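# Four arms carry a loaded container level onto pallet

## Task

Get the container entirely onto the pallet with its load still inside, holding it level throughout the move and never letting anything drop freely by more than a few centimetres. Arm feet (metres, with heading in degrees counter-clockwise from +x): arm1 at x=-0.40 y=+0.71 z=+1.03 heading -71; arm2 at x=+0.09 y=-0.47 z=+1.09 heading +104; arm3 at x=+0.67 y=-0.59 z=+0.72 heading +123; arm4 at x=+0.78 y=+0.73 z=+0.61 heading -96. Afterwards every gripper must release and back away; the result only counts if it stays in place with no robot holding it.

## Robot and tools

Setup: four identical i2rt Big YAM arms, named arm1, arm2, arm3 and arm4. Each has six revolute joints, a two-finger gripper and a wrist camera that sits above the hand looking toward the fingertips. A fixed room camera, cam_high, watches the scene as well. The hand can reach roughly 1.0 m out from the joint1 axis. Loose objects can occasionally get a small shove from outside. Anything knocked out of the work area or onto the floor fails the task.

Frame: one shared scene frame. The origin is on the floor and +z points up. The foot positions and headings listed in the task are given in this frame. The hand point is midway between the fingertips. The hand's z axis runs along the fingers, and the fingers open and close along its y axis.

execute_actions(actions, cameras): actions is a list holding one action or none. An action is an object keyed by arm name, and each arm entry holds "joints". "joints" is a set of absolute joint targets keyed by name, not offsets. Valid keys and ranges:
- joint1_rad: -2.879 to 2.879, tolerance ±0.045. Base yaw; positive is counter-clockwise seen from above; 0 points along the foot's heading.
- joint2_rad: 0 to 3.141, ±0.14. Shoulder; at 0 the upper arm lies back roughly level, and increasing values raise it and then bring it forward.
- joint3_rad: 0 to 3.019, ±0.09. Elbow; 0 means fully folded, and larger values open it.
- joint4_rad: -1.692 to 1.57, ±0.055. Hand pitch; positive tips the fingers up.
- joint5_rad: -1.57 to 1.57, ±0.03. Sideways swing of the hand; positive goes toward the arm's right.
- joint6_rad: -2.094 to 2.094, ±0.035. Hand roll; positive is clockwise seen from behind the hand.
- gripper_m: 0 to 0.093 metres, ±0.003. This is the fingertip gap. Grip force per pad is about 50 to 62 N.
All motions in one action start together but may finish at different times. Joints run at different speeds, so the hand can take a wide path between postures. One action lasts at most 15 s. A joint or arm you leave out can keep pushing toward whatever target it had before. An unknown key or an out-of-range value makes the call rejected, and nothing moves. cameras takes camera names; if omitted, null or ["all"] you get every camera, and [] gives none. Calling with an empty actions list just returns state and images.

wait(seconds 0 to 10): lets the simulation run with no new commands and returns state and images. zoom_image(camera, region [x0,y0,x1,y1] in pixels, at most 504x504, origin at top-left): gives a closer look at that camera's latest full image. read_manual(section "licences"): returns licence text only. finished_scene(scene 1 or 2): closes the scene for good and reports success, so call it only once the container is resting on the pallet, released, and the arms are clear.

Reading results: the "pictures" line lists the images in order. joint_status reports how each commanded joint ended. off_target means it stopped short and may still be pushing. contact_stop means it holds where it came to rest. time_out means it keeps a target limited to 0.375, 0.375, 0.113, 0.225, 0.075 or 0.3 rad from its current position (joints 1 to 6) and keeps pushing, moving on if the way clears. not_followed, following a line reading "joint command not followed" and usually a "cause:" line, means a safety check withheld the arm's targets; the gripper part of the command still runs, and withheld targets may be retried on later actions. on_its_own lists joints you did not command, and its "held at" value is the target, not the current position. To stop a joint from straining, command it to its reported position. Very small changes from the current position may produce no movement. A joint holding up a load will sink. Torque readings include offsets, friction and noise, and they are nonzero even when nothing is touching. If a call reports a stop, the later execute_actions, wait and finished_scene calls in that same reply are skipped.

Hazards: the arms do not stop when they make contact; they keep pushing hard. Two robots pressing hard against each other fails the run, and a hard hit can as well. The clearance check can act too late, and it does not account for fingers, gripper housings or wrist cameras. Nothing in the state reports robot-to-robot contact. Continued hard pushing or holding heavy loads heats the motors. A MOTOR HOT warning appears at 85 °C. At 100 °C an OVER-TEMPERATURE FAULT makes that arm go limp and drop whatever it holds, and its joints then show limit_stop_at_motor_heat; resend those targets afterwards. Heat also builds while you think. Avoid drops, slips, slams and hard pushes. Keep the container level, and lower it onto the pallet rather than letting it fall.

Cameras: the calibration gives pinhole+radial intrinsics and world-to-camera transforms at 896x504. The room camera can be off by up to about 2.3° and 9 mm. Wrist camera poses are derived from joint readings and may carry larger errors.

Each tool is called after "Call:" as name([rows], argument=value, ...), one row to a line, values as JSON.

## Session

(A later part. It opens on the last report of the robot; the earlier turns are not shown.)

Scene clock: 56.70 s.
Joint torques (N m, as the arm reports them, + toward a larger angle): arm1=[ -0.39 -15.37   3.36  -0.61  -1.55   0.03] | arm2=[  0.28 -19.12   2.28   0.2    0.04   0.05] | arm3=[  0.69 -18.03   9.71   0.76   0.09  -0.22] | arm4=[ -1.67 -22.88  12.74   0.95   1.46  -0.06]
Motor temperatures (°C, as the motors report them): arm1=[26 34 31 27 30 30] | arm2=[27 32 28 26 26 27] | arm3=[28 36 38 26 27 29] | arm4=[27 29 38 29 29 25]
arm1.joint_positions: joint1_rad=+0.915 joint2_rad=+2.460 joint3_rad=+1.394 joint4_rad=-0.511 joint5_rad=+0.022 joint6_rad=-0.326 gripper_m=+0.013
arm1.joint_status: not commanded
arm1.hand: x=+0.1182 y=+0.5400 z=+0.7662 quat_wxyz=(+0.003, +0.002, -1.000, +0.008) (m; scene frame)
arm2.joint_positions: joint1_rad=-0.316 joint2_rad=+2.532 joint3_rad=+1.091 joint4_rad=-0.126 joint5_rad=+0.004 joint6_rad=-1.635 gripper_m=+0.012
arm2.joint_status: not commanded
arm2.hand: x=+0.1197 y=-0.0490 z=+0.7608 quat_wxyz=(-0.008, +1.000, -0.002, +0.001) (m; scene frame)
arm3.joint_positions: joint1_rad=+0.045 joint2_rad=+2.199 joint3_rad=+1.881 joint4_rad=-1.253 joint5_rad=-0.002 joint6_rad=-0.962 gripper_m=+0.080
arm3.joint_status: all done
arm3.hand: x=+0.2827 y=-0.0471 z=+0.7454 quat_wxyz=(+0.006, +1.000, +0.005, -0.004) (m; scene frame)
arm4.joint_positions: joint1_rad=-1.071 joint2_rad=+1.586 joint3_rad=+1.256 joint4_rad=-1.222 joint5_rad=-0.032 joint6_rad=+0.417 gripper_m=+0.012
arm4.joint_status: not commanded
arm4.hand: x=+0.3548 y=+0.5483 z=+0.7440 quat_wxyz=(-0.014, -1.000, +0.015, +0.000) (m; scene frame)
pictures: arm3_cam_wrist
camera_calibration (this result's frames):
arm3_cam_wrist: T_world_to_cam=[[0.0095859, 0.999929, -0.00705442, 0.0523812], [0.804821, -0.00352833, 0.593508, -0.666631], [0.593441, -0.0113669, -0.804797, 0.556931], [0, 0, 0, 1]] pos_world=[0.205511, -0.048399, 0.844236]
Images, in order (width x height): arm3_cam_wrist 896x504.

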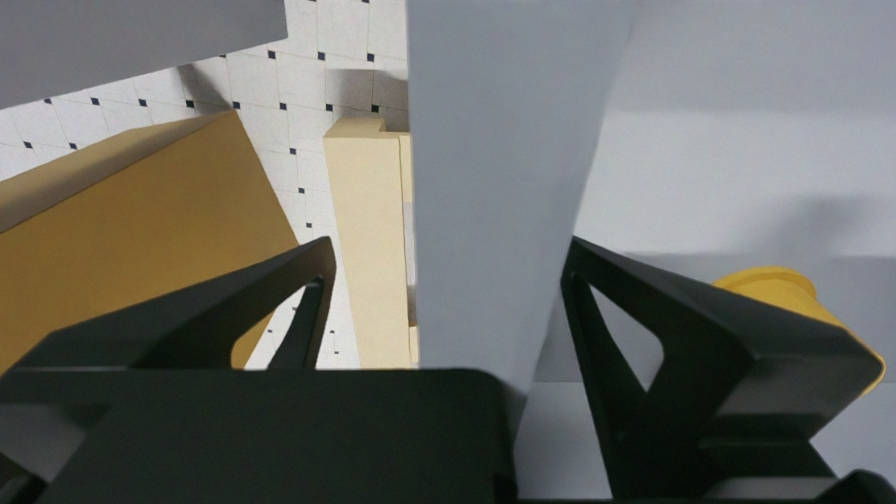

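Call:
execute_actions([
  {"arm3":{"joints":{"joint1_rad":0.03,"joint3_rad":1.92}}},
], cameras=["arm3_cam_wrist"])

Scene clock: 57.37 s.
Joint torques (N m, as the arm reports them, + toward a larger angle): arm1=[ -0.2  -15.25   3.38  -0.62  -1.56   0.01] | arm2=[  0.25 -18.96   2.28   0.17   0.04   0.06] | arm3=[ -0.23 -18.53  12.4    0.7    0.05  -0.23] | arm4=[ -1.28 -23.31  12.74   1.1    1.44  -0.1 ]
Motor temperatures (°C, as the motors report them): arm1=[26 34 31 27 31 30] | arm2=[27 32 28 26 26 27] | arm3=[28 36 38 26 27 29] | arm4=[27 29 38 29 29 25]
arm1.joint_positions: joint1_rad=+0.915 joint2_rad=+2.460 joint3_rad=+1.394 joint4_rad=-0.511 joint5_rad=+0.022 joint6_rad=-0.326 gripper_m=+0.013
arm1.joint_status: not commanded
arm1.hand: x=+0.1182 y=+0.5400 z=+0.7662 quat_wxyz=(+0.003, +0.002, -1.000, +0.008) (m; scene frame)
arm2.joint_positions: joint1_rad=-0.316 joint2_rad=+2.532 joint3_rad=+1.091 joint4_rad=-0.126 joint5_rad=+0.004 joint6_rad=-1.635 gripper_m=+0.012
arm2.joint_status: not commanded
arm2.hand: x=+0.1197 y=-0.0490 z=+0.7608 quat_wxyz=(-0.008, +1.000, -0.002, +0.001) (m; scene frame)
arm3.joint_positions: joint1_rad=+0.043 joint2_rad=+2.199 joint3_rad=+1.881 joint4_rad=-1.253 joint5_rad=-0.002 joint6_rad=-0.962 gripper_m=+0.080
arm3.joint_status: all done
arm3.hand: x=+0.2839 y=-0.0463 z=+0.7453 quat_wxyz=(+0.006, +1.000, +0.004, -0.004) (m; scene frame)
arm4.joint_positions: joint1_rad=-1.071 joint2_rad=+1.586 joint3_rad=+1.256 joint4_rad=-1.222 joint5_rad=-0.032 joint6_rad=+0.417 gripper_m=+0.012
arm4.joint_status: not commanded
arm4.hand: x=+0.3548 y=+0.5483 z=+0.7440 quat_wxyz=(-0.014, -1.000, +0.015, +0.000) (m; scene frame)
pictures: arm3_cam_wrist
camera_calibration (this result's frames):
arm3_cam_wrist: T_world_to_cam=[[0.0118746, 0.999905, -0.00706801, 0.0508514], [0.804795, -0.00536203, 0.593529, -0.667705], [0.593434, -0.0127362, -0.804782, 0.55612], [0, 0, 0, 1]] pos_world=[0.206741, -0.047344, 0.844217]
Images, in order (width x height): arm3_cam_wrist 896x504.

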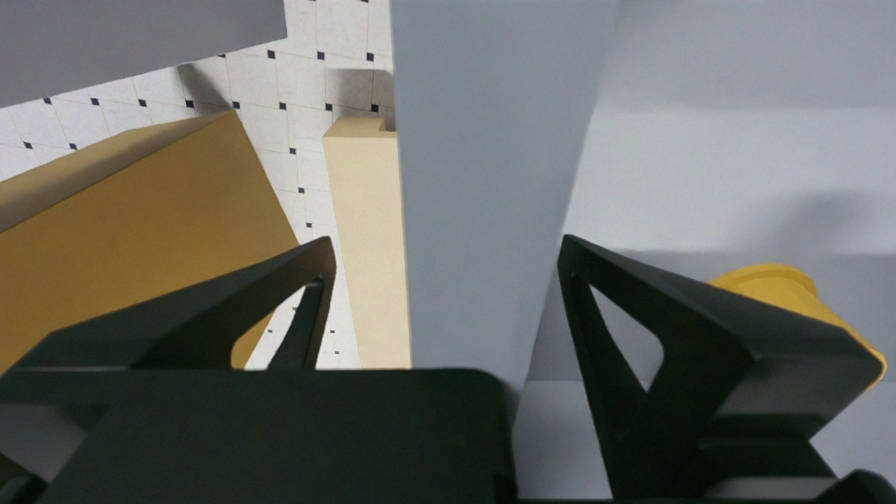

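Call:
execute_actions([
  {"arm3":{"joints":{"joint1_rad":0.022,"joint3_rad":1.93}}},
], cameras=["arm3_cam_wrist"])

Scene clock: 58.10 s.
Joint torques (N m, as the arm reports them, + toward a larger angle): arm1=[ -0.18 -15.22   3.38  -0.61  -1.56   0.02] | arm2=[  0.18 -18.89   2.28   0.19   0.03   0.05] | arm3=[ -0.18 -18.82  12.95   0.78   0.06  -0.23] | arm4=[ -1.4  -22.83  12.63   0.98   1.46  -0.08]
Motor temperatures (°C, as the motors report them): arm1=[26 34 31 27 31 30] | arm2=[27 32 28 26 26 27] | arm3=[28 36 38 26 27 29] | arm4=[27 29 38 29 29 25]
arm1.joint_positions: joint1_rad=+0.915 joint2_rad=+2.460 joint3_rad=+1.394 joint4_rad=-0.511 joint5_rad=+0.022 joint6_rad=-0.326 gripper_m=+0.013
arm1.joint_status: not commanded
arm1.hand: x=+0.1182 y=+0.5400 z=+0.7662 quat_wxyz=(+0.003, +0.002, -1.000, +0.008) (m; scene frame)
arm2.joint_positions: joint1_rad=-0.316 joint2_rad=+2.532 joint3_rad=+1.091 joint4_rad=-0.126 joint5_rad=+0.004 joint6_rad=-1.635 gripper_m=+0.012
arm2.joint_status: not commanded
arm2.hand: x=+0.1197 y=-0.0490 z=+0.7608 quat_wxyz=(-0.008, +1.000, -0.002, +0.001) (m; scene frame)
arm3.joint_positions: joint1_rad=+0.030 joint2_rad=+2.199 joint3_rad=+1.886 joint4_rad=-1.253 joint5_rad=-0.002 joint6_rad=-0.962 gripper_m=+0.080
arm3.joint_status: all done
arm3.hand: x=+0.2898 y=-0.0401 z=+0.7469 quat_wxyz=(+0.004, +1.000, -0.003, -0.005) (m; scene frame)
arm4.joint_positions: joint1_rad=-1.071 joint2_rad=+1.586 joint3_rad=+1.256 joint4_rad=-1.222 joint5_rad=-0.032 joint6_rad=+0.417 gripper_m=+0.012
arm4.joint_status: not commanded
arm4.hand: x=+0.3548 y=+0.5483 z=+0.7440 quat_wxyz=(-0.014, -1.000, +0.015, +0.000) (m; scene frame)
pictures: arm3_cam_wrist
camera_calibration (this result's frames):
arm3_cam_wrist: T_world_to_cam=[[0.0244992, 0.999694, -0.00343819, 0.0382489], [0.806119, -0.0177211, 0.591489, -0.672697], [0.591247, -0.0172626, -0.806306, 0.555545], [0, 0, 0, 1]] pos_world=[0.212872, -0.0405679, 0.845963]
Images, in order (width x height): arm3_cam_wrist 896x504.

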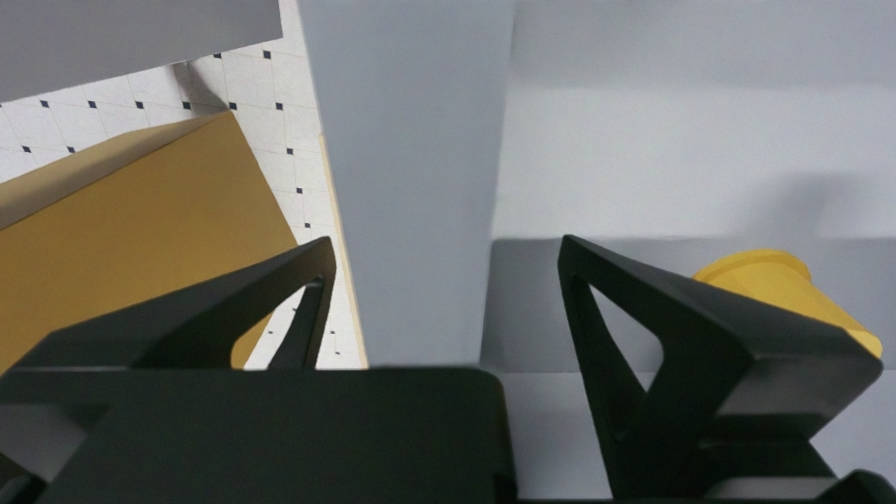

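Call:
execute_actions([
  {"arm3":{"joints":{"joint1_rad":0.042,"gripper_m":0.0}}},
], cameras=["arm3_cam_wrist"])

Scene clock: 58.87 s.
Joint torques (N m, as the arm reports them, + toward a larger angle): arm1=[ -0.65 -15.19   3.47  -0.47  -1.51  -0.02] | arm2=[ -0.03 -18.92   2.16   0.2    0.05   0.02] | arm3=[  1.27 -18.38  13.1    0.82  -0.2   -0.37] | arm4=[ -0.76 -23.27  12.62   0.9    1.43  -0.01]
Motor temperatures (°C, as the motors report them): arm1=[26 34 31 27 31 30] | arm2=[27 32 28 26 26 27] | arm3=[28 36 38 26 27 29] | arm4=[27 29 38 29 29 25]
arm1.joint_positions: joint1_rad=+0.918 joint2_rad=+2.461 joint3_rad=+1.394 joint4_rad=-0.513 joint5_rad=+0.022 joint6_rad=-0.323 gripper_m=+0.013
arm1.joint_status: not commanded
arm1.hand: x=+0.1180 y=+0.5421 z=+0.7660 quat_wxyz=(+0.004, +0.002, -1.000, +0.007) (m; scene frame)
arm2.joint_positions: joint1_rad=-0.313 joint2_rad=+2.532 joint3_rad=+1.093 joint4_rad=-0.126 joint5_rad=+0.003 joint6_rad=-1.632 gripper_m=+0.012
arm2.joint_status: not commanded
arm2.hand: x=+0.1184 y=-0.0472 z=+0.7613 quat_wxyz=(-0.010, +1.000, -0.002, +0.001) (m; scene frame)
arm3.joint_positions: joint1_rad=+0.035 joint2_rad=+2.199 joint3_rad=+1.886 joint4_rad=-1.253 joint5_rad=+0.004 joint6_rad=-0.947 gripper_m=+0.013
arm3.joint_status: gripper_m off_target (ended at +0.013, target +0.000); the others done
arm3.hand: x=+0.2881 y=-0.0413 z=+0.7469 quat_wxyz=(+0.003, +1.000, -0.008, -0.003) (m; scene frame)
arm4.joint_positions: joint1_rad=-1.075 joint2_rad=+1.586 joint3_rad=+1.256 joint4_rad=-1.222 joint5_rad=-0.031 joint6_rad=+0.415 gripper_m=+0.012
arm4.joint_status: not commanded
arm4.hand: x=+0.3541 y=+0.5500 z=+0.7440 quat_wxyz=(-0.013, -1.000, +0.016, +0.000) (m; scene frame)
pictures: arm3_cam_wrist
camera_calibration (this result's frames):
arm3_cam_wrist: T_world_to_cam=[[0.0351755, 0.999381, -0.000128106, 0.0338967], [0.803049, -0.0281889, 0.595245, -0.673723], [0.594873, -0.0210409, -0.803544, 0.55328], [0, 0, 0, 1]] pos_world=[0.210709, -0.0412257, 0.84562]
Images, in order (width x height): arm3_cam_wrist 896x504.

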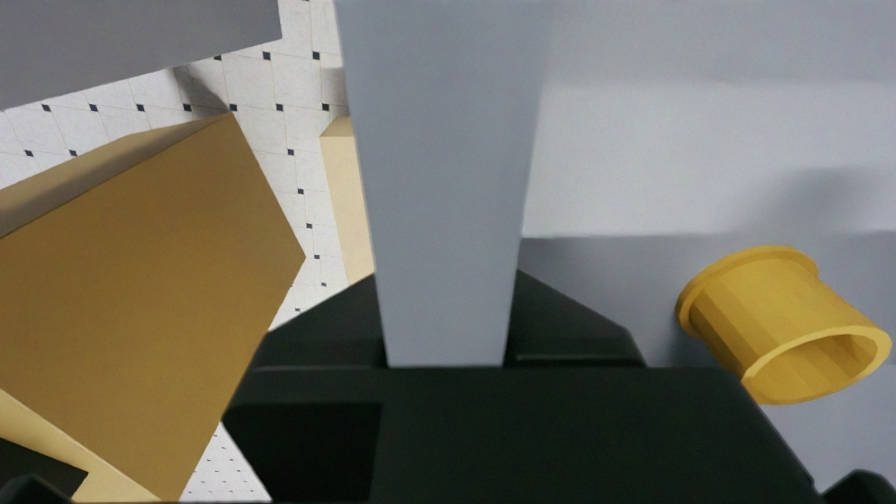

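Call:
execute_actions([
  {"arm1":{"joints":{"joint2_rad":2.495,"joint3_rad":1.4}},"arm2":{"joints":{"joint2_rad":2.527,"joint3_rad":1.09}},"arm3":{"joints":{"joint2_rad":2.1,"joint3_rad":1.96,"joint6_rad":-0.947}},"arm4":{"joints":{"joint2_rad":1.525,"joint3_rad":1.315}}},
], cameras=[])

Call:
execute_actions([
  {"arm2":{"joints":{"gripper_m":0.07}}},
], cameras=[])

Scene clock: 59.80 s.
Joint torques (N m, as the arm reports them, + toward a larger angle): arm1=[ -0.38 -16.34   3.8   -0.56  -1.53  -0.02] | arm2=[  0.09 -13.83   1.47   0.16   0.01   0.03] | arm3=[  1.35 -27.19  15.3    0.85  -0.23  -0.08] | arm4=[ -0.8  -21.82  12.     0.96   1.42  -0.03]
Motor temperatures (°C, as the motors report them): arm1=[26 34 31 27 31 30] | arm2=[27 32 28 26 26 27] | arm3=[28 36 38 26 27 29] | arm4=[27 29 38 29 29 25]
arm1.joint_positions: joint1_rad=+0.918 joint2_rad=+2.461 joint3_rad=+1.394 joint4_rad=-0.513 joint5_rad=+0.022 joint6_rad=-0.322 gripper_m=+0.013
arm1.joint_status: all done
arm1.hand: x=+0.1180 y=+0.5421 z=+0.7660 quat_wxyz=(+0.004, +0.002, -1.000, +0.007) (m; scene frame)
arm2.joint_positions: joint1_rad=-0.313 joint2_rad=+2.534 joint3_rad=+1.093 joint4_rad=-0.126 joint5_rad=+0.004 joint6_rad=-1.632 gripper_m=+0.012
arm2.joint_status: all done
arm2.hand: x=+0.1186 y=-0.0482 z=+0.7603 quat_wxyz=(-0.009, +1.000, -0.002, +0.001) (m; scene frame)
arm3.joint_positions: joint1_rad=+0.035 joint2_rad=+2.195 joint3_rad=+1.887 joint4_rad=-1.253 joint5_rad=+0.005 joint6_rad=-0.945 gripper_m=+0.013
arm3.joint_status: all done
arm3.hand: x=+0.2877 y=-0.0404 z=+0.7499 quat_wxyz=(+0.000, +1.000, -0.009, -0.004) (m; scene frame)
arm4.joint_positions: joint1_rad=-1.075 joint2_rad=+1.586 joint3_rad=+1.255 joint4_rad=-1.222 joint5_rad=-0.032 joint6_rad=+0.415 gripper_m=+0.012
arm4.joint_status: all done
arm4.hand: x=+0.3545 y=+0.5501 z=+0.7436 quat_wxyz=(-0.013, -1.000, +0.016, +0.000) (m; scene frame)
pictures: none
No camera images: the call's "cameras" was empty. Leave "cameras" out to get every camera's image.

Scene clock: 60.47 s.
Joint torques (N m, as the arm reports them, + toward a larger angle): arm1=[ -0.48 -16.19   3.8   -0.62  -1.4   -0.06] | arm2=[  0.01 -13.89   1.47   0.18  -0.05   0.02] | arm3=[  1.05 -27.27  15.24   0.38  -0.5   -0.18] | arm4=[ -1.3  -21.59  12.02   1.02   1.46  -0.04]
Motor temperatures (°C, as the motors report them): arm1=[26 34 31 27 31 30] | arm2=[27 32 28 26 26 27] | arm3=[28 36 38 26 27 29] | arm4=[27 29 38 29 30 25]
arm1.joint_positions: joint1_rad=+0.919 joint2_rad=+2.461 joint3_rad=+1.394 joint4_rad=-0.512 joint5_rad=+0.019 joint6_rad=-0.318 gripper_m=+0.013
arm1.joint_status: not commanded
arm1.hand: x=+0.1185 y=+0.5429 z=+0.7659 quat_wxyz=(+0.003, +0.000, -1.000, +0.006) (m; scene frame)
arm2.joint_positions: joint1_rad=-0.313 joint2_rad=+2.534 joint3_rad=+1.093 joint4_rad=-0.126 joint5_rad=+0.006 joint6_rad=-1.632 gripper_m=+0.070
arm2.joint_status: all done
arm2.hand: x=+0.1188 y=-0.0486 z=+0.7603 quat_wxyz=(-0.008, +1.000, -0.002, +0.002) (m; scene frame)
arm3.joint_positions: joint1_rad=+0.038 joint2_rad=+2.195 joint3_rad=+1.887 joint4_rad=-1.244 joint5_rad=+0.009 joint6_rad=-0.938 gripper_m=+0.012
arm3.joint_status: not commanded
arm3.hand: x=+0.2854 y=-0.0393 z=+0.7500 quat_wxyz=(-0.005, +1.000, -0.011, -0.005) (m; scene frame)
arm4.joint_positions: joint1_rad=-1.075 joint2_rad=+1.586 joint3_rad=+1.255 joint4_rad=-1.224 joint5_rad=-0.032 joint6_rad=+0.418 gripper_m=+0.012
arm4.joint_status: not commanded
arm4.hand: x=+0.3548 y=+0.5502 z=+0.7436 quat_wxyz=(-0.013, -1.000, +0.017, -0.001) (m; scene frame)
pictures: none
No camera images: the call's "cameras" was empty. Leave "cameras" out to get every camera's image.

Call:
execute_actions([
  {"arm1":{"joints":{"gripper_m":0.075,"joint5_rad":0.015}}},
])

Scene clock: 61.20 s.
Joint torques (N m, as the arm reports them, + toward a larger angle): arm1=[ -0.49 -16.27   3.76  -0.48  -0.2   -0.06] | arm2=[ -0.02 -13.93   1.51   0.19  -0.05   0.02] | arm3=[  1.45 -27.6   15.47   0.37  -1.04  -0.19] | arm4=[ -1.24 -21.22  12.14   1.26   1.69  -0.09]
Motor temperatures (°C, as the motors report them): arm1=[26 34 31 27 30 30] | arm2=[27 32 28 26 26 27] | arm3=[28 36 38 26 27 29] | arm4=[27 29 39 29 30 25]
arm1.joint_positions: joint1_rad=+0.919 joint2_rad=+2.465 joint3_rad=+1.394 joint4_rad=-0.515 joint5_rad=+0.018 joint6_rad=-0.318 gripper_m=+0.075
arm1.joint_status: all done
arm1.hand: x=+0.1162 y=+0.5436 z=+0.7638 quat_wxyz=(+0.007, +0.000, -1.000, +0.004) (m; scene frame)
arm2.joint_positions: joint1_rad=-0.313 joint2_rad=+2.534 joint3_rad=+1.093 joint4_rad=-0.126 joint5_rad=+0.006 joint6_rad=-1.632 gripper_m=+0.070
arm2.joint_status: not commanded
arm2.hand: x=+0.1188 y=-0.0486 z=+0.7603 quat_wxyz=(-0.008, +1.000, -0.002, +0.002) (m; scene frame)
arm3.joint_positions: joint1_rad=+0.039 joint2_rad=+2.195 joint3_rad=+1.887 joint4_rad=-1.244 joint5_rad=+0.021 joint6_rad=-0.937 gripper_m=+0.012
arm3.joint_status: not commanded
arm3.hand: x=+0.2866 y=-0.0384 z=+0.7500 quat_wxyz=(-0.008, +1.000, -0.011, +0.000) (m; scene frame)
arm4.joint_positions: joint1_rad=-1.076 joint2_rad=+1.586 joint3_rad=+1.254 joint4_rad=-1.229 joint5_rad=-0.038 joint6_rad=+0.417 gripper_m=+0.012
arm4.joint_status: not commanded
arm4.hand: x=+0.3566 y=+0.5506 z=+0.7432 quat_wxyz=(-0.015, -1.000, +0.018, -0.005) (m; scene frame)
pictures: arm1_cam_wrist, arm2_cam_wrist, arm3_cam_wrist, arm4_cam_wrist, cam_high
camera_calibration (this result's frames):
arm1_cam_wrist: T_world_to_cam=[[0.00189692, -0.999952, 0.00961274, 0.531049], [-0.802613, 0.00421156, 0.596485, -0.361632], [-0.596497, -0.00884679, -0.802566, 0.809892], [0, 0, 0, 1]] pos_world=[0.191841, 0.539711, 0.860595]
arm2_cam_wrist: T_world_to_cam=[[0.00465545, 0.99991, 0.012544, 0.0370919], [0.811137, -0.0111123, 0.58475, -0.537356], [0.584837, 0.0074526, -0.811116, 0.669346], [0, 0, 0, 1]] pos_world=[0.0442382, -0.0480482, 0.856671]
arm3_cam_wrist: T_world_to_cam=[[0.0414813, 0.998907, 0.0215526, 0.0130278], [0.799616, -0.0461238, 0.598738, -0.676563], [0.599077, -0.00760265, -0.800655, 0.553841], [0, 0, 0, 1]] pos_world=[0.208657, -0.0400086, 0.848239]
arm4_cam_wrist: T_world_to_cam=[[0.0250188, 0.999616, -0.0119359, -0.554582], [0.809593, -0.0132556, 0.586842, -0.71177], [0.586458, -0.0243453, -0.809613, 0.526573], [0, 0, 0, 1]] pos_world=[0.281306, 0.557754, 0.837398]
Images, in order (width x height): arm1_cam_wrist 896x504, arm2_cam_wrist 896x504, arm3_cam_wrist 896x504, arm4_cam_wrist 896x504, cam_high 896x504.

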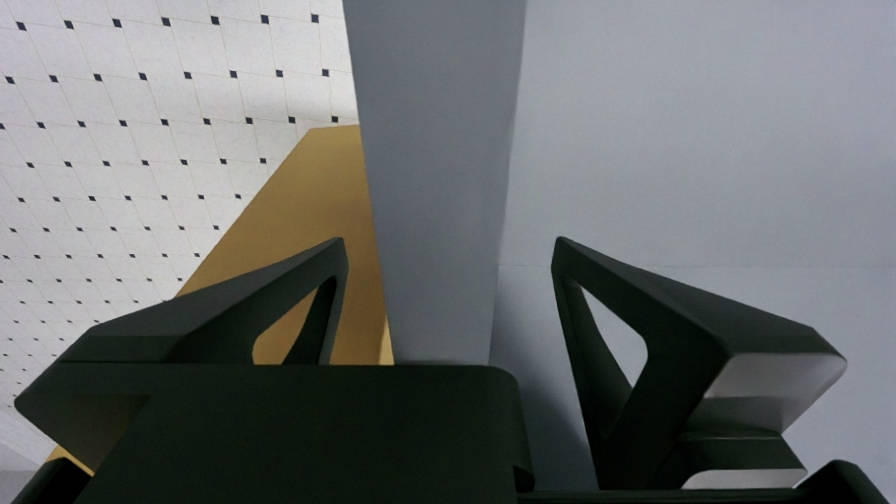

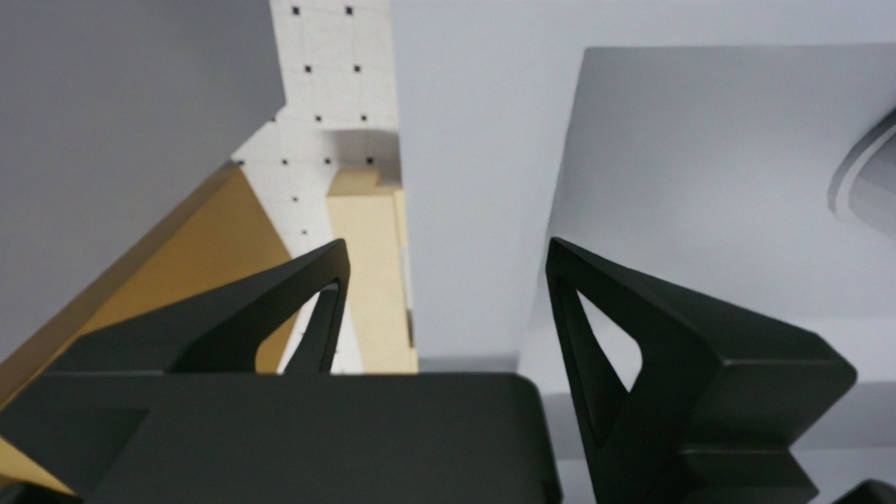

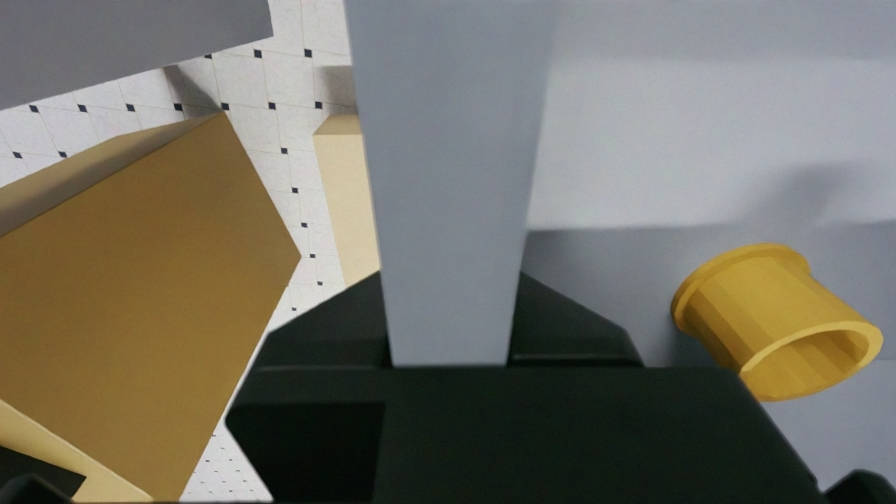

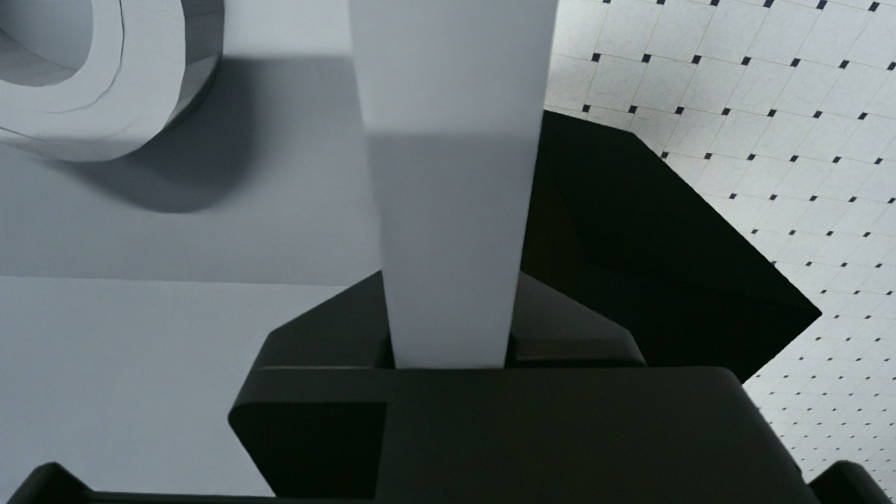

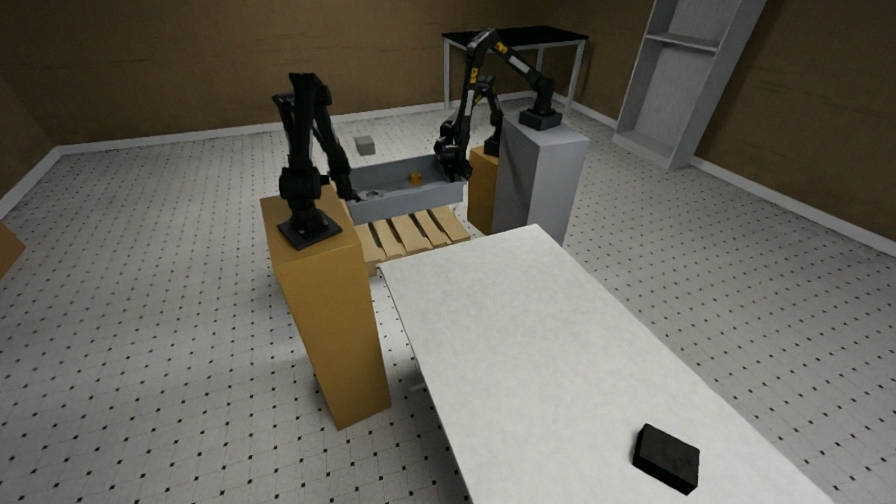

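Call:
execute_actions([
  {"arm1":{"joints":{"joint2_rad":2.19,"joint3_rad":1.33,"joint4_rad":-0.693,"joint5_rad":0}},"arm2":{"joints":{"joint2_rad":2.185,"joint3_rad":0.93,"joint4_rad":-0.3}}},
], cameras=["cam_high"])

Scene clock: 62.60 s.
Joint torques (N m, as the arm reports them, + toward a larger angle): arm1=[ -0.63 -15.88   5.6   -0.39  -0.13   0.04] | arm2=[ -0.04 -11.19   3.2    0.28  -0.05   0.02] | arm3=[  1.12 -25.86  15.54   0.56  -0.8   -0.12] | arm4=[ -0.73 -22.21  12.24   0.92   1.86  -0.11]
Motor temperatures (°C, as the motors report them): arm1=[26 34 31 27 30 30] | arm2=[27 32 28 26 26 27] | arm3=[28 36 39 26 27 29] | arm4=[27 29 39 29 30 25]
arm1.joint_positions: joint1_rad=+0.919 joint2_rad=+2.164 joint3_rad=+1.322 joint4_rad=-0.684 joint5_rad=+0.001 joint6_rad=-0.329 gripper_m=+0.075
arm1.joint_status: all done
arm1.hand: x=+0.1319 y=+0.5410 z=+0.9064 quat_wxyz=(-0.025, +0.006, -1.000, +0.006) (m; scene frame)
arm2.joint_positions: joint1_rad=-0.312 joint2_rad=+2.169 joint3_rad=+0.930 joint4_rad=-0.291 joint5_rad=+0.005 joint6_rad=-1.632 gripper_m=+0.070
arm2.joint_status: all done
arm2.hand: x=+0.1191 y=-0.0465 z=+0.8923 quat_wxyz=(-0.027, +1.000, -0.001, +0.003) (m; scene frame)
arm3.joint_positions: joint1_rad=+0.040 joint2_rad=+2.187 joint3_rad=+1.887 joint4_rad=-1.247 joint5_rad=+0.015 joint6_rad=-0.938 gripper_m=+0.012
arm3.joint_status: not commanded
arm3.hand: x=+0.2850 y=-0.0395 z=+0.7551 quat_wxyz=(-0.008, +1.000, -0.010, -0.004) (m; scene frame)
arm4.joint_positions: joint1_rad=-1.077 joint2_rad=+1.587 joint3_rad=+1.254 joint4_rad=-1.220 joint5_rad=-0.041 joint6_rad=+0.416 gripper_m=+0.012
arm4.joint_status: not commanded
arm4.hand: x=+0.3546 y=+0.5494 z=+0.7427 quat_wxyz=(-0.018, -1.000, +0.017, -0.002) (m; scene frame)
pictures: cam_high
Images, in order (width x height): cam_high 896x504.

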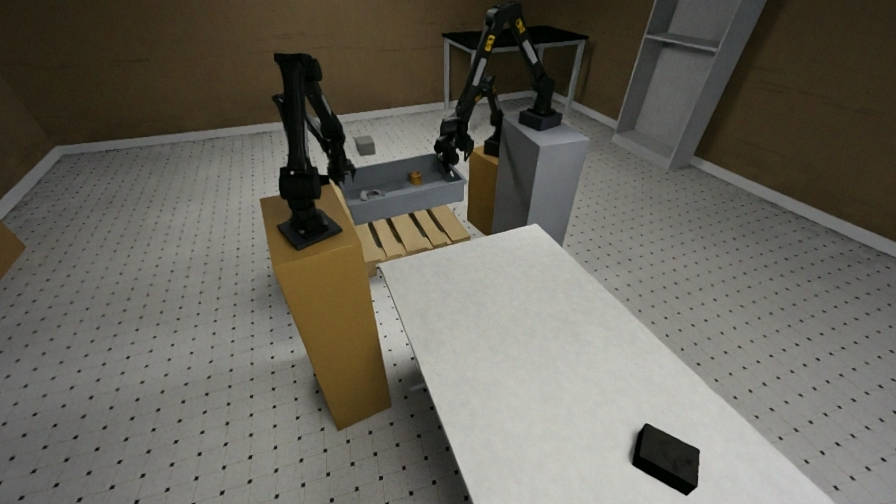

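Call:
execute_actions([
  {"arm1":{"joints":{"joint1_rad":0.2,"joint2_rad":0.4,"joint3_rad":0.5}},"arm2":{"joints":{"joint1_rad":0.6,"joint2_rad":1.2,"joint3_rad":0.9}},"arm3":{"joints":{"joint1_rad":-0.08,"joint2_rad":1.875,"joint3_rad":1.515,"joint4_rad":-1.085,"joint6_rad":-1.059}},"arm4":{"joints":{"joint1_rad":-0.812,"joint2_rad":1.386,"joint3_rad":1.104,"joint4_rad":-1.21,"joint6_rad":0.677}}},
], cameras=["cam_high"])

Scene clock: 64.80 s.
Joint torques (N m, as the arm reports them, + toward a larger angle): arm1=[-0.56  0.14  8.68  0.92 -0.16  0.07] | arm2=[ 0.18 -6.32  9.65  2.1   0.    0.1 ] | arm3=[ -0.53 -22.89  12.53   0.52  -1.85  -0.4 ] | arm4=[  0.79 -17.04  12.1    0.79   2.02   0.01]
Motor temperatures (°C, as the motors report them): arm1=[26 34 31 27 30 30] | arm2=[27 32 28 26 26 27] | arm3=[28 36 39 26 27 29] | arm4=[27 29 39 29 30 25]
arm1.joint_positions: joint1_rad=+0.206 joint2_rad=+0.401 joint3_rad=+0.505 joint4_rad=-0.687 joint5_rad=+0.002 joint6_rad=-0.329 gripper_m=+0.075
arm1.joint_status: all done
arm1.hand: x=-0.2522 y=+0.4691 z=+1.2721 quat_wxyz=(-0.371, -0.305, -0.826, +0.296) (m; scene frame)
arm2.joint_positions: joint1_rad=+0.597 joint2_rad=+1.194 joint3_rad=+0.891 joint4_rad=-0.297 joint5_rad=+0.006 joint6_rad=-1.632 gripper_m=+0.070
arm2.joint_status: all done
arm2.hand: x=-0.2916 y=-0.1356 z=+1.3483 quat_wxyz=(-0.438, +0.793, +0.387, -0.174) (m; scene frame)
arm3.joint_positions: joint1_rad=-0.064 joint2_rad=+1.964 joint3_rad=+1.466 joint4_rad=-1.099 joint5_rad=+0.037 joint6_rad=-1.028 gripper_m=+0.012
arm3.joint_status: all done
arm3.hand: x=+0.3998 y=-0.0956 z=+0.7401 quat_wxyz=(+0.008, +1.000, -0.016, +0.019) (m; scene frame)
arm4.joint_positions: joint1_rad=-0.826 joint2_rad=+1.433 joint3_rad=+1.040 joint4_rad=-1.205 joint5_rad=-0.044 joint6_rad=+0.676 gripper_m=+0.013
arm4.joint_status: all done
arm4.hand: x=+0.4750 y=+0.4950 z=+0.7286 quat_wxyz=(-0.005, -0.999, +0.023, -0.026) (m; scene frame)
pictures: cam_high
Images, in order (width x height): cam_high 896x504.

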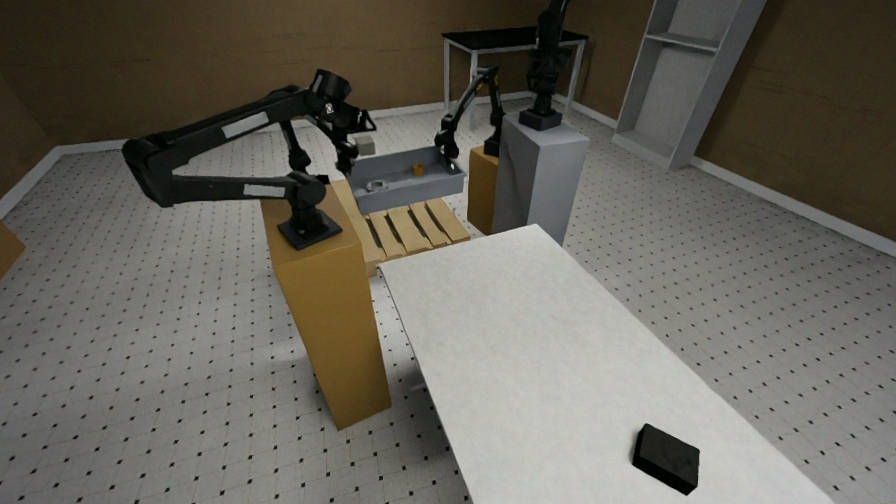

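Call:
execute_actions([
  {"arm3":{"joints":{"joint1_rad":-0.27,"joint2_rad":1.69,"joint3_rad":1.19,"joint4_rad":-0.96,"joint6_rad":-1.245}},"arm4":{"joints":{"joint1_rad":-0.47,"joint2_rad":1.265,"joint3_rad":0.988,"joint4_rad":-1.21,"joint6_rad":1.015}}},
], cameras=[])

Scene clock: 66.37 s.
Joint torques (N m, as the arm reports them, + toward a larger angle): arm1=[-0.6   0.05  8.75  0.94 -0.17  0.06] | arm2=[ 0.2  -6.24  9.66  2.09 -0.01  0.09] | arm3=[ -0.17 -16.68  13.43   0.52  -1.52  -0.17] | arm4=[  0.56 -13.2   12.43   0.75   1.66   0.12]
Motor temperatures (°C, as the motors report them): arm1=[26 33 32 27 30 30] | arm2=[27 32 29 26 26 27] | arm3=[28 36 39 26 27 29] | arm4=[27 29 39 29 30 25]
arm1.joint_positions: joint1_rad=+0.206 joint2_rad=+0.401 joint3_rad=+0.505 joint4_rad=-0.687 joint5_rad=+0.002 joint6_rad=-0.329 gripper_m=+0.075
arm1.joint_status: not commanded
arm1.hand: x=-0.2522 y=+0.4691 z=+1.2721 quat_wxyz=(-0.371, -0.305, -0.826, +0.296) (m; scene frame)
arm2.joint_positions: joint1_rad=+0.597 joint2_rad=+1.194 joint3_rad=+0.891 joint4_rad=-0.297 joint5_rad=+0.006 joint6_rad=-1.632 gripper_m=+0.070
arm2.joint_status: not commanded
arm2.hand: x=-0.2916 y=-0.1356 z=+1.3483 quat_wxyz=(-0.438, +0.793, +0.387, -0.174) (m; scene frame)
arm3.joint_positions: joint1_rad=-0.261 joint2_rad=+1.745 joint3_rad=+1.125 joint4_rad=-0.976 joint5_rad=+0.030 joint6_rad=-1.239 gripper_m=+0.013
arm3.joint_status: all done
arm3.hand: x=+0.5306 y=-0.1483 z=+0.7374 quat_wxyz=(+0.013, +1.000, -0.009, +0.015) (m; scene frame)
arm4.joint_positions: joint1_rad=-0.483 joint2_rad=+1.299 joint3_rad=+0.920 joint4_rad=-1.208 joint5_rad=-0.036 joint6_rad=+1.004 gripper_m=+0.013
arm4.joint_status: all done
arm4.hand: x=+0.5960 y=+0.4454 z=+0.7322 quat_wxyz=(+0.002, -1.000, +0.015, -0.022) (m; scene frame)
pictures: none
No camera images: the call's "cameras" was empty. Leave "cameras" out to get every camera's image.

Call:
execute_actions([
  {"arm3":{"joints":{"joint1_rad":-0.515,"joint2_rad":1.6,"joint3_rad":0.97,"joint4_rad":-0.845,"joint6_rad":-1.49}},"arm4":{"joints":{"joint1_rad":-0.098,"joint2_rad":1.285,"joint3_rad":0.925,"joint4_rad":-1.147,"joint6_rad":1.39}}},
], cameras=[])

Call:
execute_actions([
  {"arm3":{"joints":{"joint1_rad":-0.819,"joint2_rad":1.63,"joint3_rad":0.855,"joint4_rad":-0.717,"joint6_rad":-1.805}},"arm4":{"joints":{"joint1_rad":0.247,"joint2_rad":1.428,"joint3_rad":0.948,"joint4_rad":-1.03,"joint6_rad":1.737}}},
], cameras=["arm3_cam_wrist","arm4_cam_wrist","cam_high"])

Scene clock: 67.90 s.
Joint torques (N m, as the arm reports them, + toward a larger angle): arm1=[-0.5   0.03  8.77  0.94 -0.17  0.06] | arm2=[ 0.21 -6.19  9.67  2.11 -0.01  0.1 ] | arm3=[  0.71 -13.8   12.33   0.07  -1.25  -0.01] | arm4=[ -0.55 -10.97  12.06   0.55   1.25  -0.01]
Motor temperatures (°C, as the motors report them): arm1=[26 33 32 27 30 30] | arm2=[27 31 29 26 26 27] | arm3=[28 36 39 26 28 29] | arm4=[27 29 39 29 30 25]
arm1.joint_positions: joint1_rad=+0.206 joint2_rad=+0.401 joint3_rad=+0.505 joint4_rad=-0.687 joint5_rad=+0.002 joint6_rad=-0.329 gripper_m=+0.075
arm1.joint_status: not commanded
arm1.hand: x=-0.2522 y=+0.4691 z=+1.2721 quat_wxyz=(-0.371, -0.305, -0.826, +0.296) (m; scene frame)
arm2.joint_positions: joint1_rad=+0.597 joint2_rad=+1.194 joint3_rad=+0.891 joint4_rad=-0.297 joint5_rad=+0.006 joint6_rad=-1.632 gripper_m=+0.070
arm2.joint_status: not commanded
arm2.hand: x=-0.2916 y=-0.1356 z=+1.3483 quat_wxyz=(-0.438, +0.793, +0.387, -0.174) (m; scene frame)
arm3.joint_positions: joint1_rad=-0.517 joint2_rad=+1.653 joint3_rad=+0.909 joint4_rad=-0.848 joint5_rad=+0.025 joint6_rad=-1.495 gripper_m=+0.013
arm3.joint_status: all done
arm3.hand: x=+0.6488 y=-0.1907 z=+0.7115 quat_wxyz=(+0.015, +1.000, -0.010, +0.010) (m; scene frame)
arm4.joint_positions: joint1_rad=-0.100 joint2_rad=+1.299 joint3_rad=+0.860 joint4_rad=-1.140 joint5_rad=-0.025 joint6_rad=+1.389 gripper_m=+0.013
arm4.joint_status: all done
arm4.hand: x=+0.7145 y=+0.4045 z=+0.7114 quat_wxyz=(+0.006, -1.000, +0.016, -0.016) (m; scene frame)
pictures: none
No camera images: the call's "cameras" was empty. Leave "cameras" out to get every camera's image.

Scene clock: 69.07 s.
Joint torques (N m, as the arm reports them, + toward a larger angle): arm1=[-0.53  0.03  8.75  0.96 -0.17  0.07] | arm2=[ 0.2  -6.27  9.66  2.1  -0.01  0.09] | arm3=[  2.05 -11.72  11.74  -0.33  -0.68  -0.1 ] | arm4=[ -1.62 -12.87  12.32  -0.82   0.63  -0.16]
Motor temperatures (°C, as the motors report them): arm1=[26 33 32 27 30 30] | arm2=[27 31 29 26 26 27] | arm3=[28 36 39 26 28 29] | arm4=[27 29 40 29 30 25]
arm1.joint_positions: joint1_rad=+0.206 joint2_rad=+0.401 joint3_rad=+0.505 joint4_rad=-0.687 joint5_rad=+0.002 joint6_rad=-0.329 gripper_m=+0.075
arm1.joint_status: not commanded
arm1.hand: x=-0.2522 y=+0.4691 z=+1.2721 quat_wxyz=(-0.371, -0.305, -0.826, +0.296) (m; scene frame)
arm2.joint_positions: joint1_rad=+0.597 joint2_rad=+1.194 joint3_rad=+0.891 joint4_rad=-0.297 joint5_rad=+0.006 joint6_rad=-1.632 gripper_m=+0.070
arm2.joint_status: not commanded
arm2.hand: x=-0.2916 y=-0.1356 z=+1.3483 quat_wxyz=(-0.438, +0.793, +0.387, -0.174) (m; scene frame)
arm3.joint_positions: joint1_rad=-0.835 joint2_rad=+1.657 joint3_rad=+0.792 joint4_rad=-0.705 joint5_rad=+0.013 joint6_rad=-1.805 gripper_m=+0.012
arm3.joint_status: all done
arm3.hand: x=+0.7645 y=-0.2307 z=+0.6783 quat_wxyz=(+0.007, +1.000, -0.014, +0.003) (m; scene frame)
arm4.joint_positions: joint1_rad=+0.257 joint2_rad=+1.440 joint3_rad=+0.875 joint4_rad=-0.986 joint5_rad=-0.012 joint6_rad=+1.754 gripper_m=+0.013
arm4.joint_status: all done
arm4.hand: x=+0.8350 y=+0.3641 z=+0.6708 quat_wxyz=(-0.005, -1.000, +0.020, -0.010) (m; scene frame)
pictures: arm3_cam_wrist, arm4_cam_wrist, cam_high
camera_calibration (this result's frames):
arm3_cam_wrist: T_world_to_cam=[[0.0465055, 0.998884, -0.00828304, 0.203241], [0.795389, -0.0320124, 0.605254, -1.0226], [0.604313, -0.0347359, -0.79599, 0.195282], [0, 0, 0, 1]] pos_world=[0.685903, -0.228967, 0.776059]
arm4_cam_wrist: T_world_to_cam=[[0.0286552, 0.999555, 0.00830931, -0.397669], [0.803491, -0.0279778, 0.594659, -1.05388], [0.594627, -0.0103636, -0.803935, 0.167085], [0, 0, 0, 1]] pos_world=[0.758826, 0.369738, 0.76433]
Images, in order (width x height): arm3_cam_wrist 896x504, arm4_cam_wrist 896x504, cam_high 896x504.

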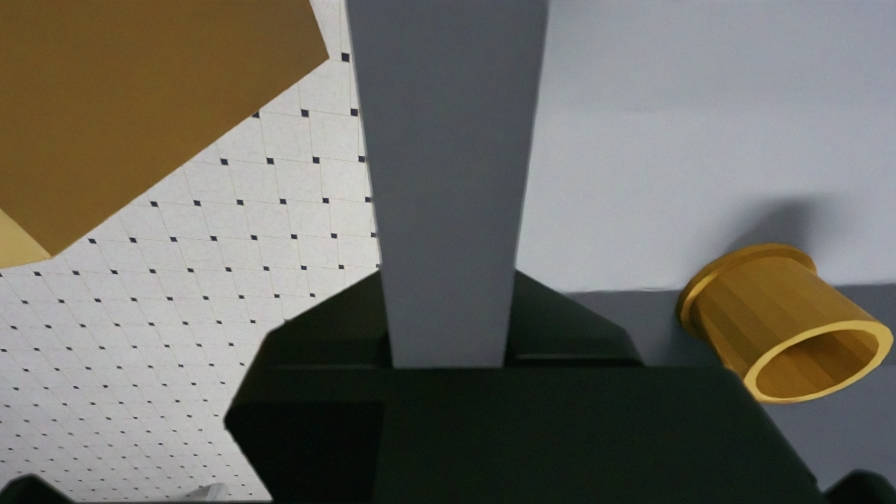

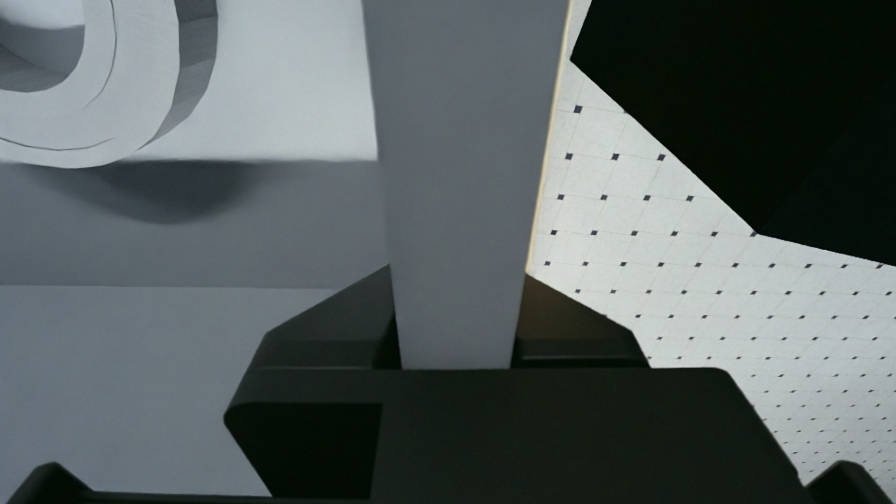

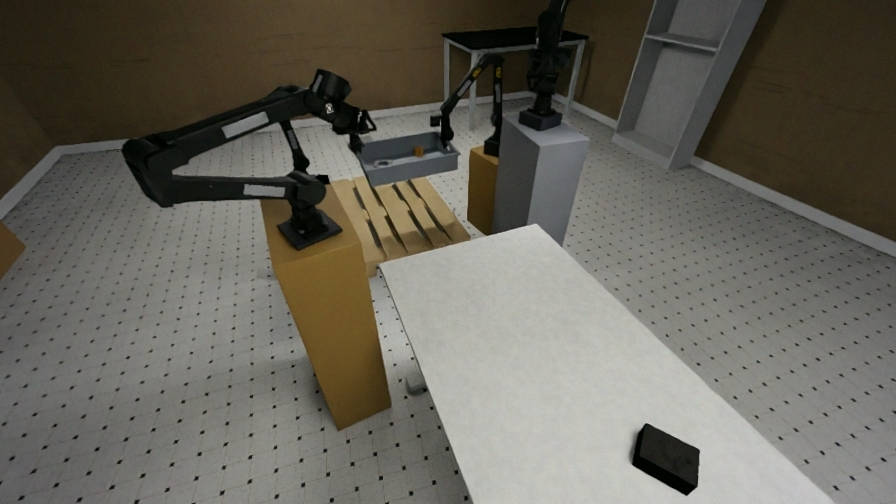

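Call:
execute_actions([
  {"arm3":{"joints":{"joint2_rad":1.89,"joint3_rad":0.812,"joint4_rad":-0.424}},"arm4":{"joints":{"joint1_rad":0.263,"joint2_rad":1.608,"joint3_rad":0.802,"joint4_rad":-0.715,"joint6_rad":1.752}}},
], cameras=[])

Call:
execute_actions([
  {"arm3":{"joints":{"joint2_rad":2.187,"joint3_rad":0.86,"joint4_rad":-0.18}},"arm4":{"joints":{"joint2_rad":1.878,"joint3_rad":0.765,"joint4_rad":-0.41}}},
], cameras=[])

Scene clock: 70.23 s.
Joint torques (N m, as the arm reports them, + toward a larger angle): arm1=[-0.49  0.09  8.76  0.94 -0.17  0.07] | arm2=[ 0.17 -6.23  9.66  2.12 -0.01  0.1 ] | arm3=[  1.77 -13.61   7.05  -0.17  -0.56  -0.07] | arm4=[ -0.14 -15.11   7.87  -0.05   0.57  -0.03]
Motor temperatures (°C, as the motors report them): arm1=[26 33 32 27 30 30] | arm2=[27 31 30 26 26 27] | arm3=[28 36 38 26 27 29] | arm4=[27 29 39 29 30 25]
arm1.joint_positions: joint1_rad=+0.206 joint2_rad=+0.401 joint3_rad=+0.505 joint4_rad=-0.687 joint5_rad=+0.002 joint6_rad=-0.329 gripper_m=+0.075
arm1.joint_status: not commanded
arm1.hand: x=-0.2522 y=+0.4691 z=+1.2721 quat_wxyz=(-0.371, -0.305, -0.826, +0.296) (m; scene frame)
arm2.joint_positions: joint1_rad=+0.597 joint2_rad=+1.194 joint3_rad=+0.891 joint4_rad=-0.297 joint5_rad=+0.006 joint6_rad=-1.632 gripper_m=+0.070
arm2.joint_status: not commanded
arm2.hand: x=-0.2916 y=-0.1356 z=+1.3483 quat_wxyz=(-0.438, +0.793, +0.387, -0.174) (m; scene frame)
arm3.joint_positions: joint1_rad=-0.834 joint2_rad=+1.931 joint3_rad=+0.776 joint4_rad=-0.416 joint5_rad=+0.011 joint6_rad=-1.805 gripper_m=+0.012
arm3.joint_status: all done
arm3.hand: x=+0.7640 y=-0.2288 z=+0.5785 quat_wxyz=(+0.007, +1.000, -0.014, +0.002) (m; scene frame)
arm4.joint_positions: joint1_rad=+0.257 joint2_rad=+1.638 joint3_rad=+0.767 joint4_rad=-0.691 joint5_rad=-0.011 joint6_rad=+1.755 gripper_m=+0.014
arm4.joint_status: all done
arm4.hand: x=+0.8347 y=+0.3691 z=+0.5720 quat_wxyz=(+0.001, -1.000, +0.020, -0.009) (m; scene frame)
pictures: none
No camera images: the call's "cameras" was empty. Leave "cameras" out to get every camera's image.

Scene clock: 71.30 s.
Joint torques (N m, as the arm reports them, + toward a larger angle): arm1=[-0.52  0.    8.75  0.94 -0.17  0.07] | arm2=[ 0.19 -6.16  9.66  2.11 -0.01  0.1 ] | arm3=[  1.81 -15.55   4.29  -0.39  -0.59  -0.13] | arm4=[  0.1  -17.13   5.18  -0.21   0.57  -0.06]
Motor temperatures (°C, as the motors report them): arm1=[26 33 32 27 30 30] | arm2=[27 31 30 26 26 27] | arm3=[28 36 38 26 27 29] | arm4=[27 29 39 29 30 25]
arm1.joint_positions: joint1_rad=+0.206 joint2_rad=+0.401 joint3_rad=+0.505 joint4_rad=-0.687 joint5_rad=+0.002 joint6_rad=-0.329 gripper_m=+0.075
arm1.joint_status: not commanded
arm1.hand: x=-0.2522 y=+0.4691 z=+1.2721 quat_wxyz=(-0.371, -0.305, -0.826, +0.296) (m; scene frame)
arm2.joint_positions: joint1_rad=+0.597 joint2_rad=+1.194 joint3_rad=+0.891 joint4_rad=-0.297 joint5_rad=+0.006 joint6_rad=-1.632 gripper_m=+0.070
arm2.joint_status: not commanded
arm2.hand: x=-0.2916 y=-0.1356 z=+1.3483 quat_wxyz=(-0.438, +0.793, +0.387, -0.174) (m; scene frame)
arm3.joint_positions: joint1_rad=-0.833 joint2_rad=+2.231 joint3_rad=+0.831 joint4_rad=-0.169 joint5_rad=+0.011 joint6_rad=-1.802 gripper_m=+0.012
arm3.joint_status: all done
arm3.hand: x=+0.7628 y=-0.2299 z=+0.4787 quat_wxyz=(+0.006, +1.000, -0.014, +0.002) (m; scene frame)
arm4.joint_positions: joint1_rad=+0.257 joint2_rad=+1.911 joint3_rad=+0.738 joint4_rad=-0.385 joint5_rad=-0.011 joint6_rad=+1.757 gripper_m=+0.013
arm4.joint_status: all done
arm4.hand: x=+0.8353 y=+0.3705 z=+0.4728 quat_wxyz=(+0.000, -1.000, +0.021, -0.009) (m; scene frame)
pictures: none
No camera images: the call's "cameras" was empty. Leave "cameras" out to get every camera's image.


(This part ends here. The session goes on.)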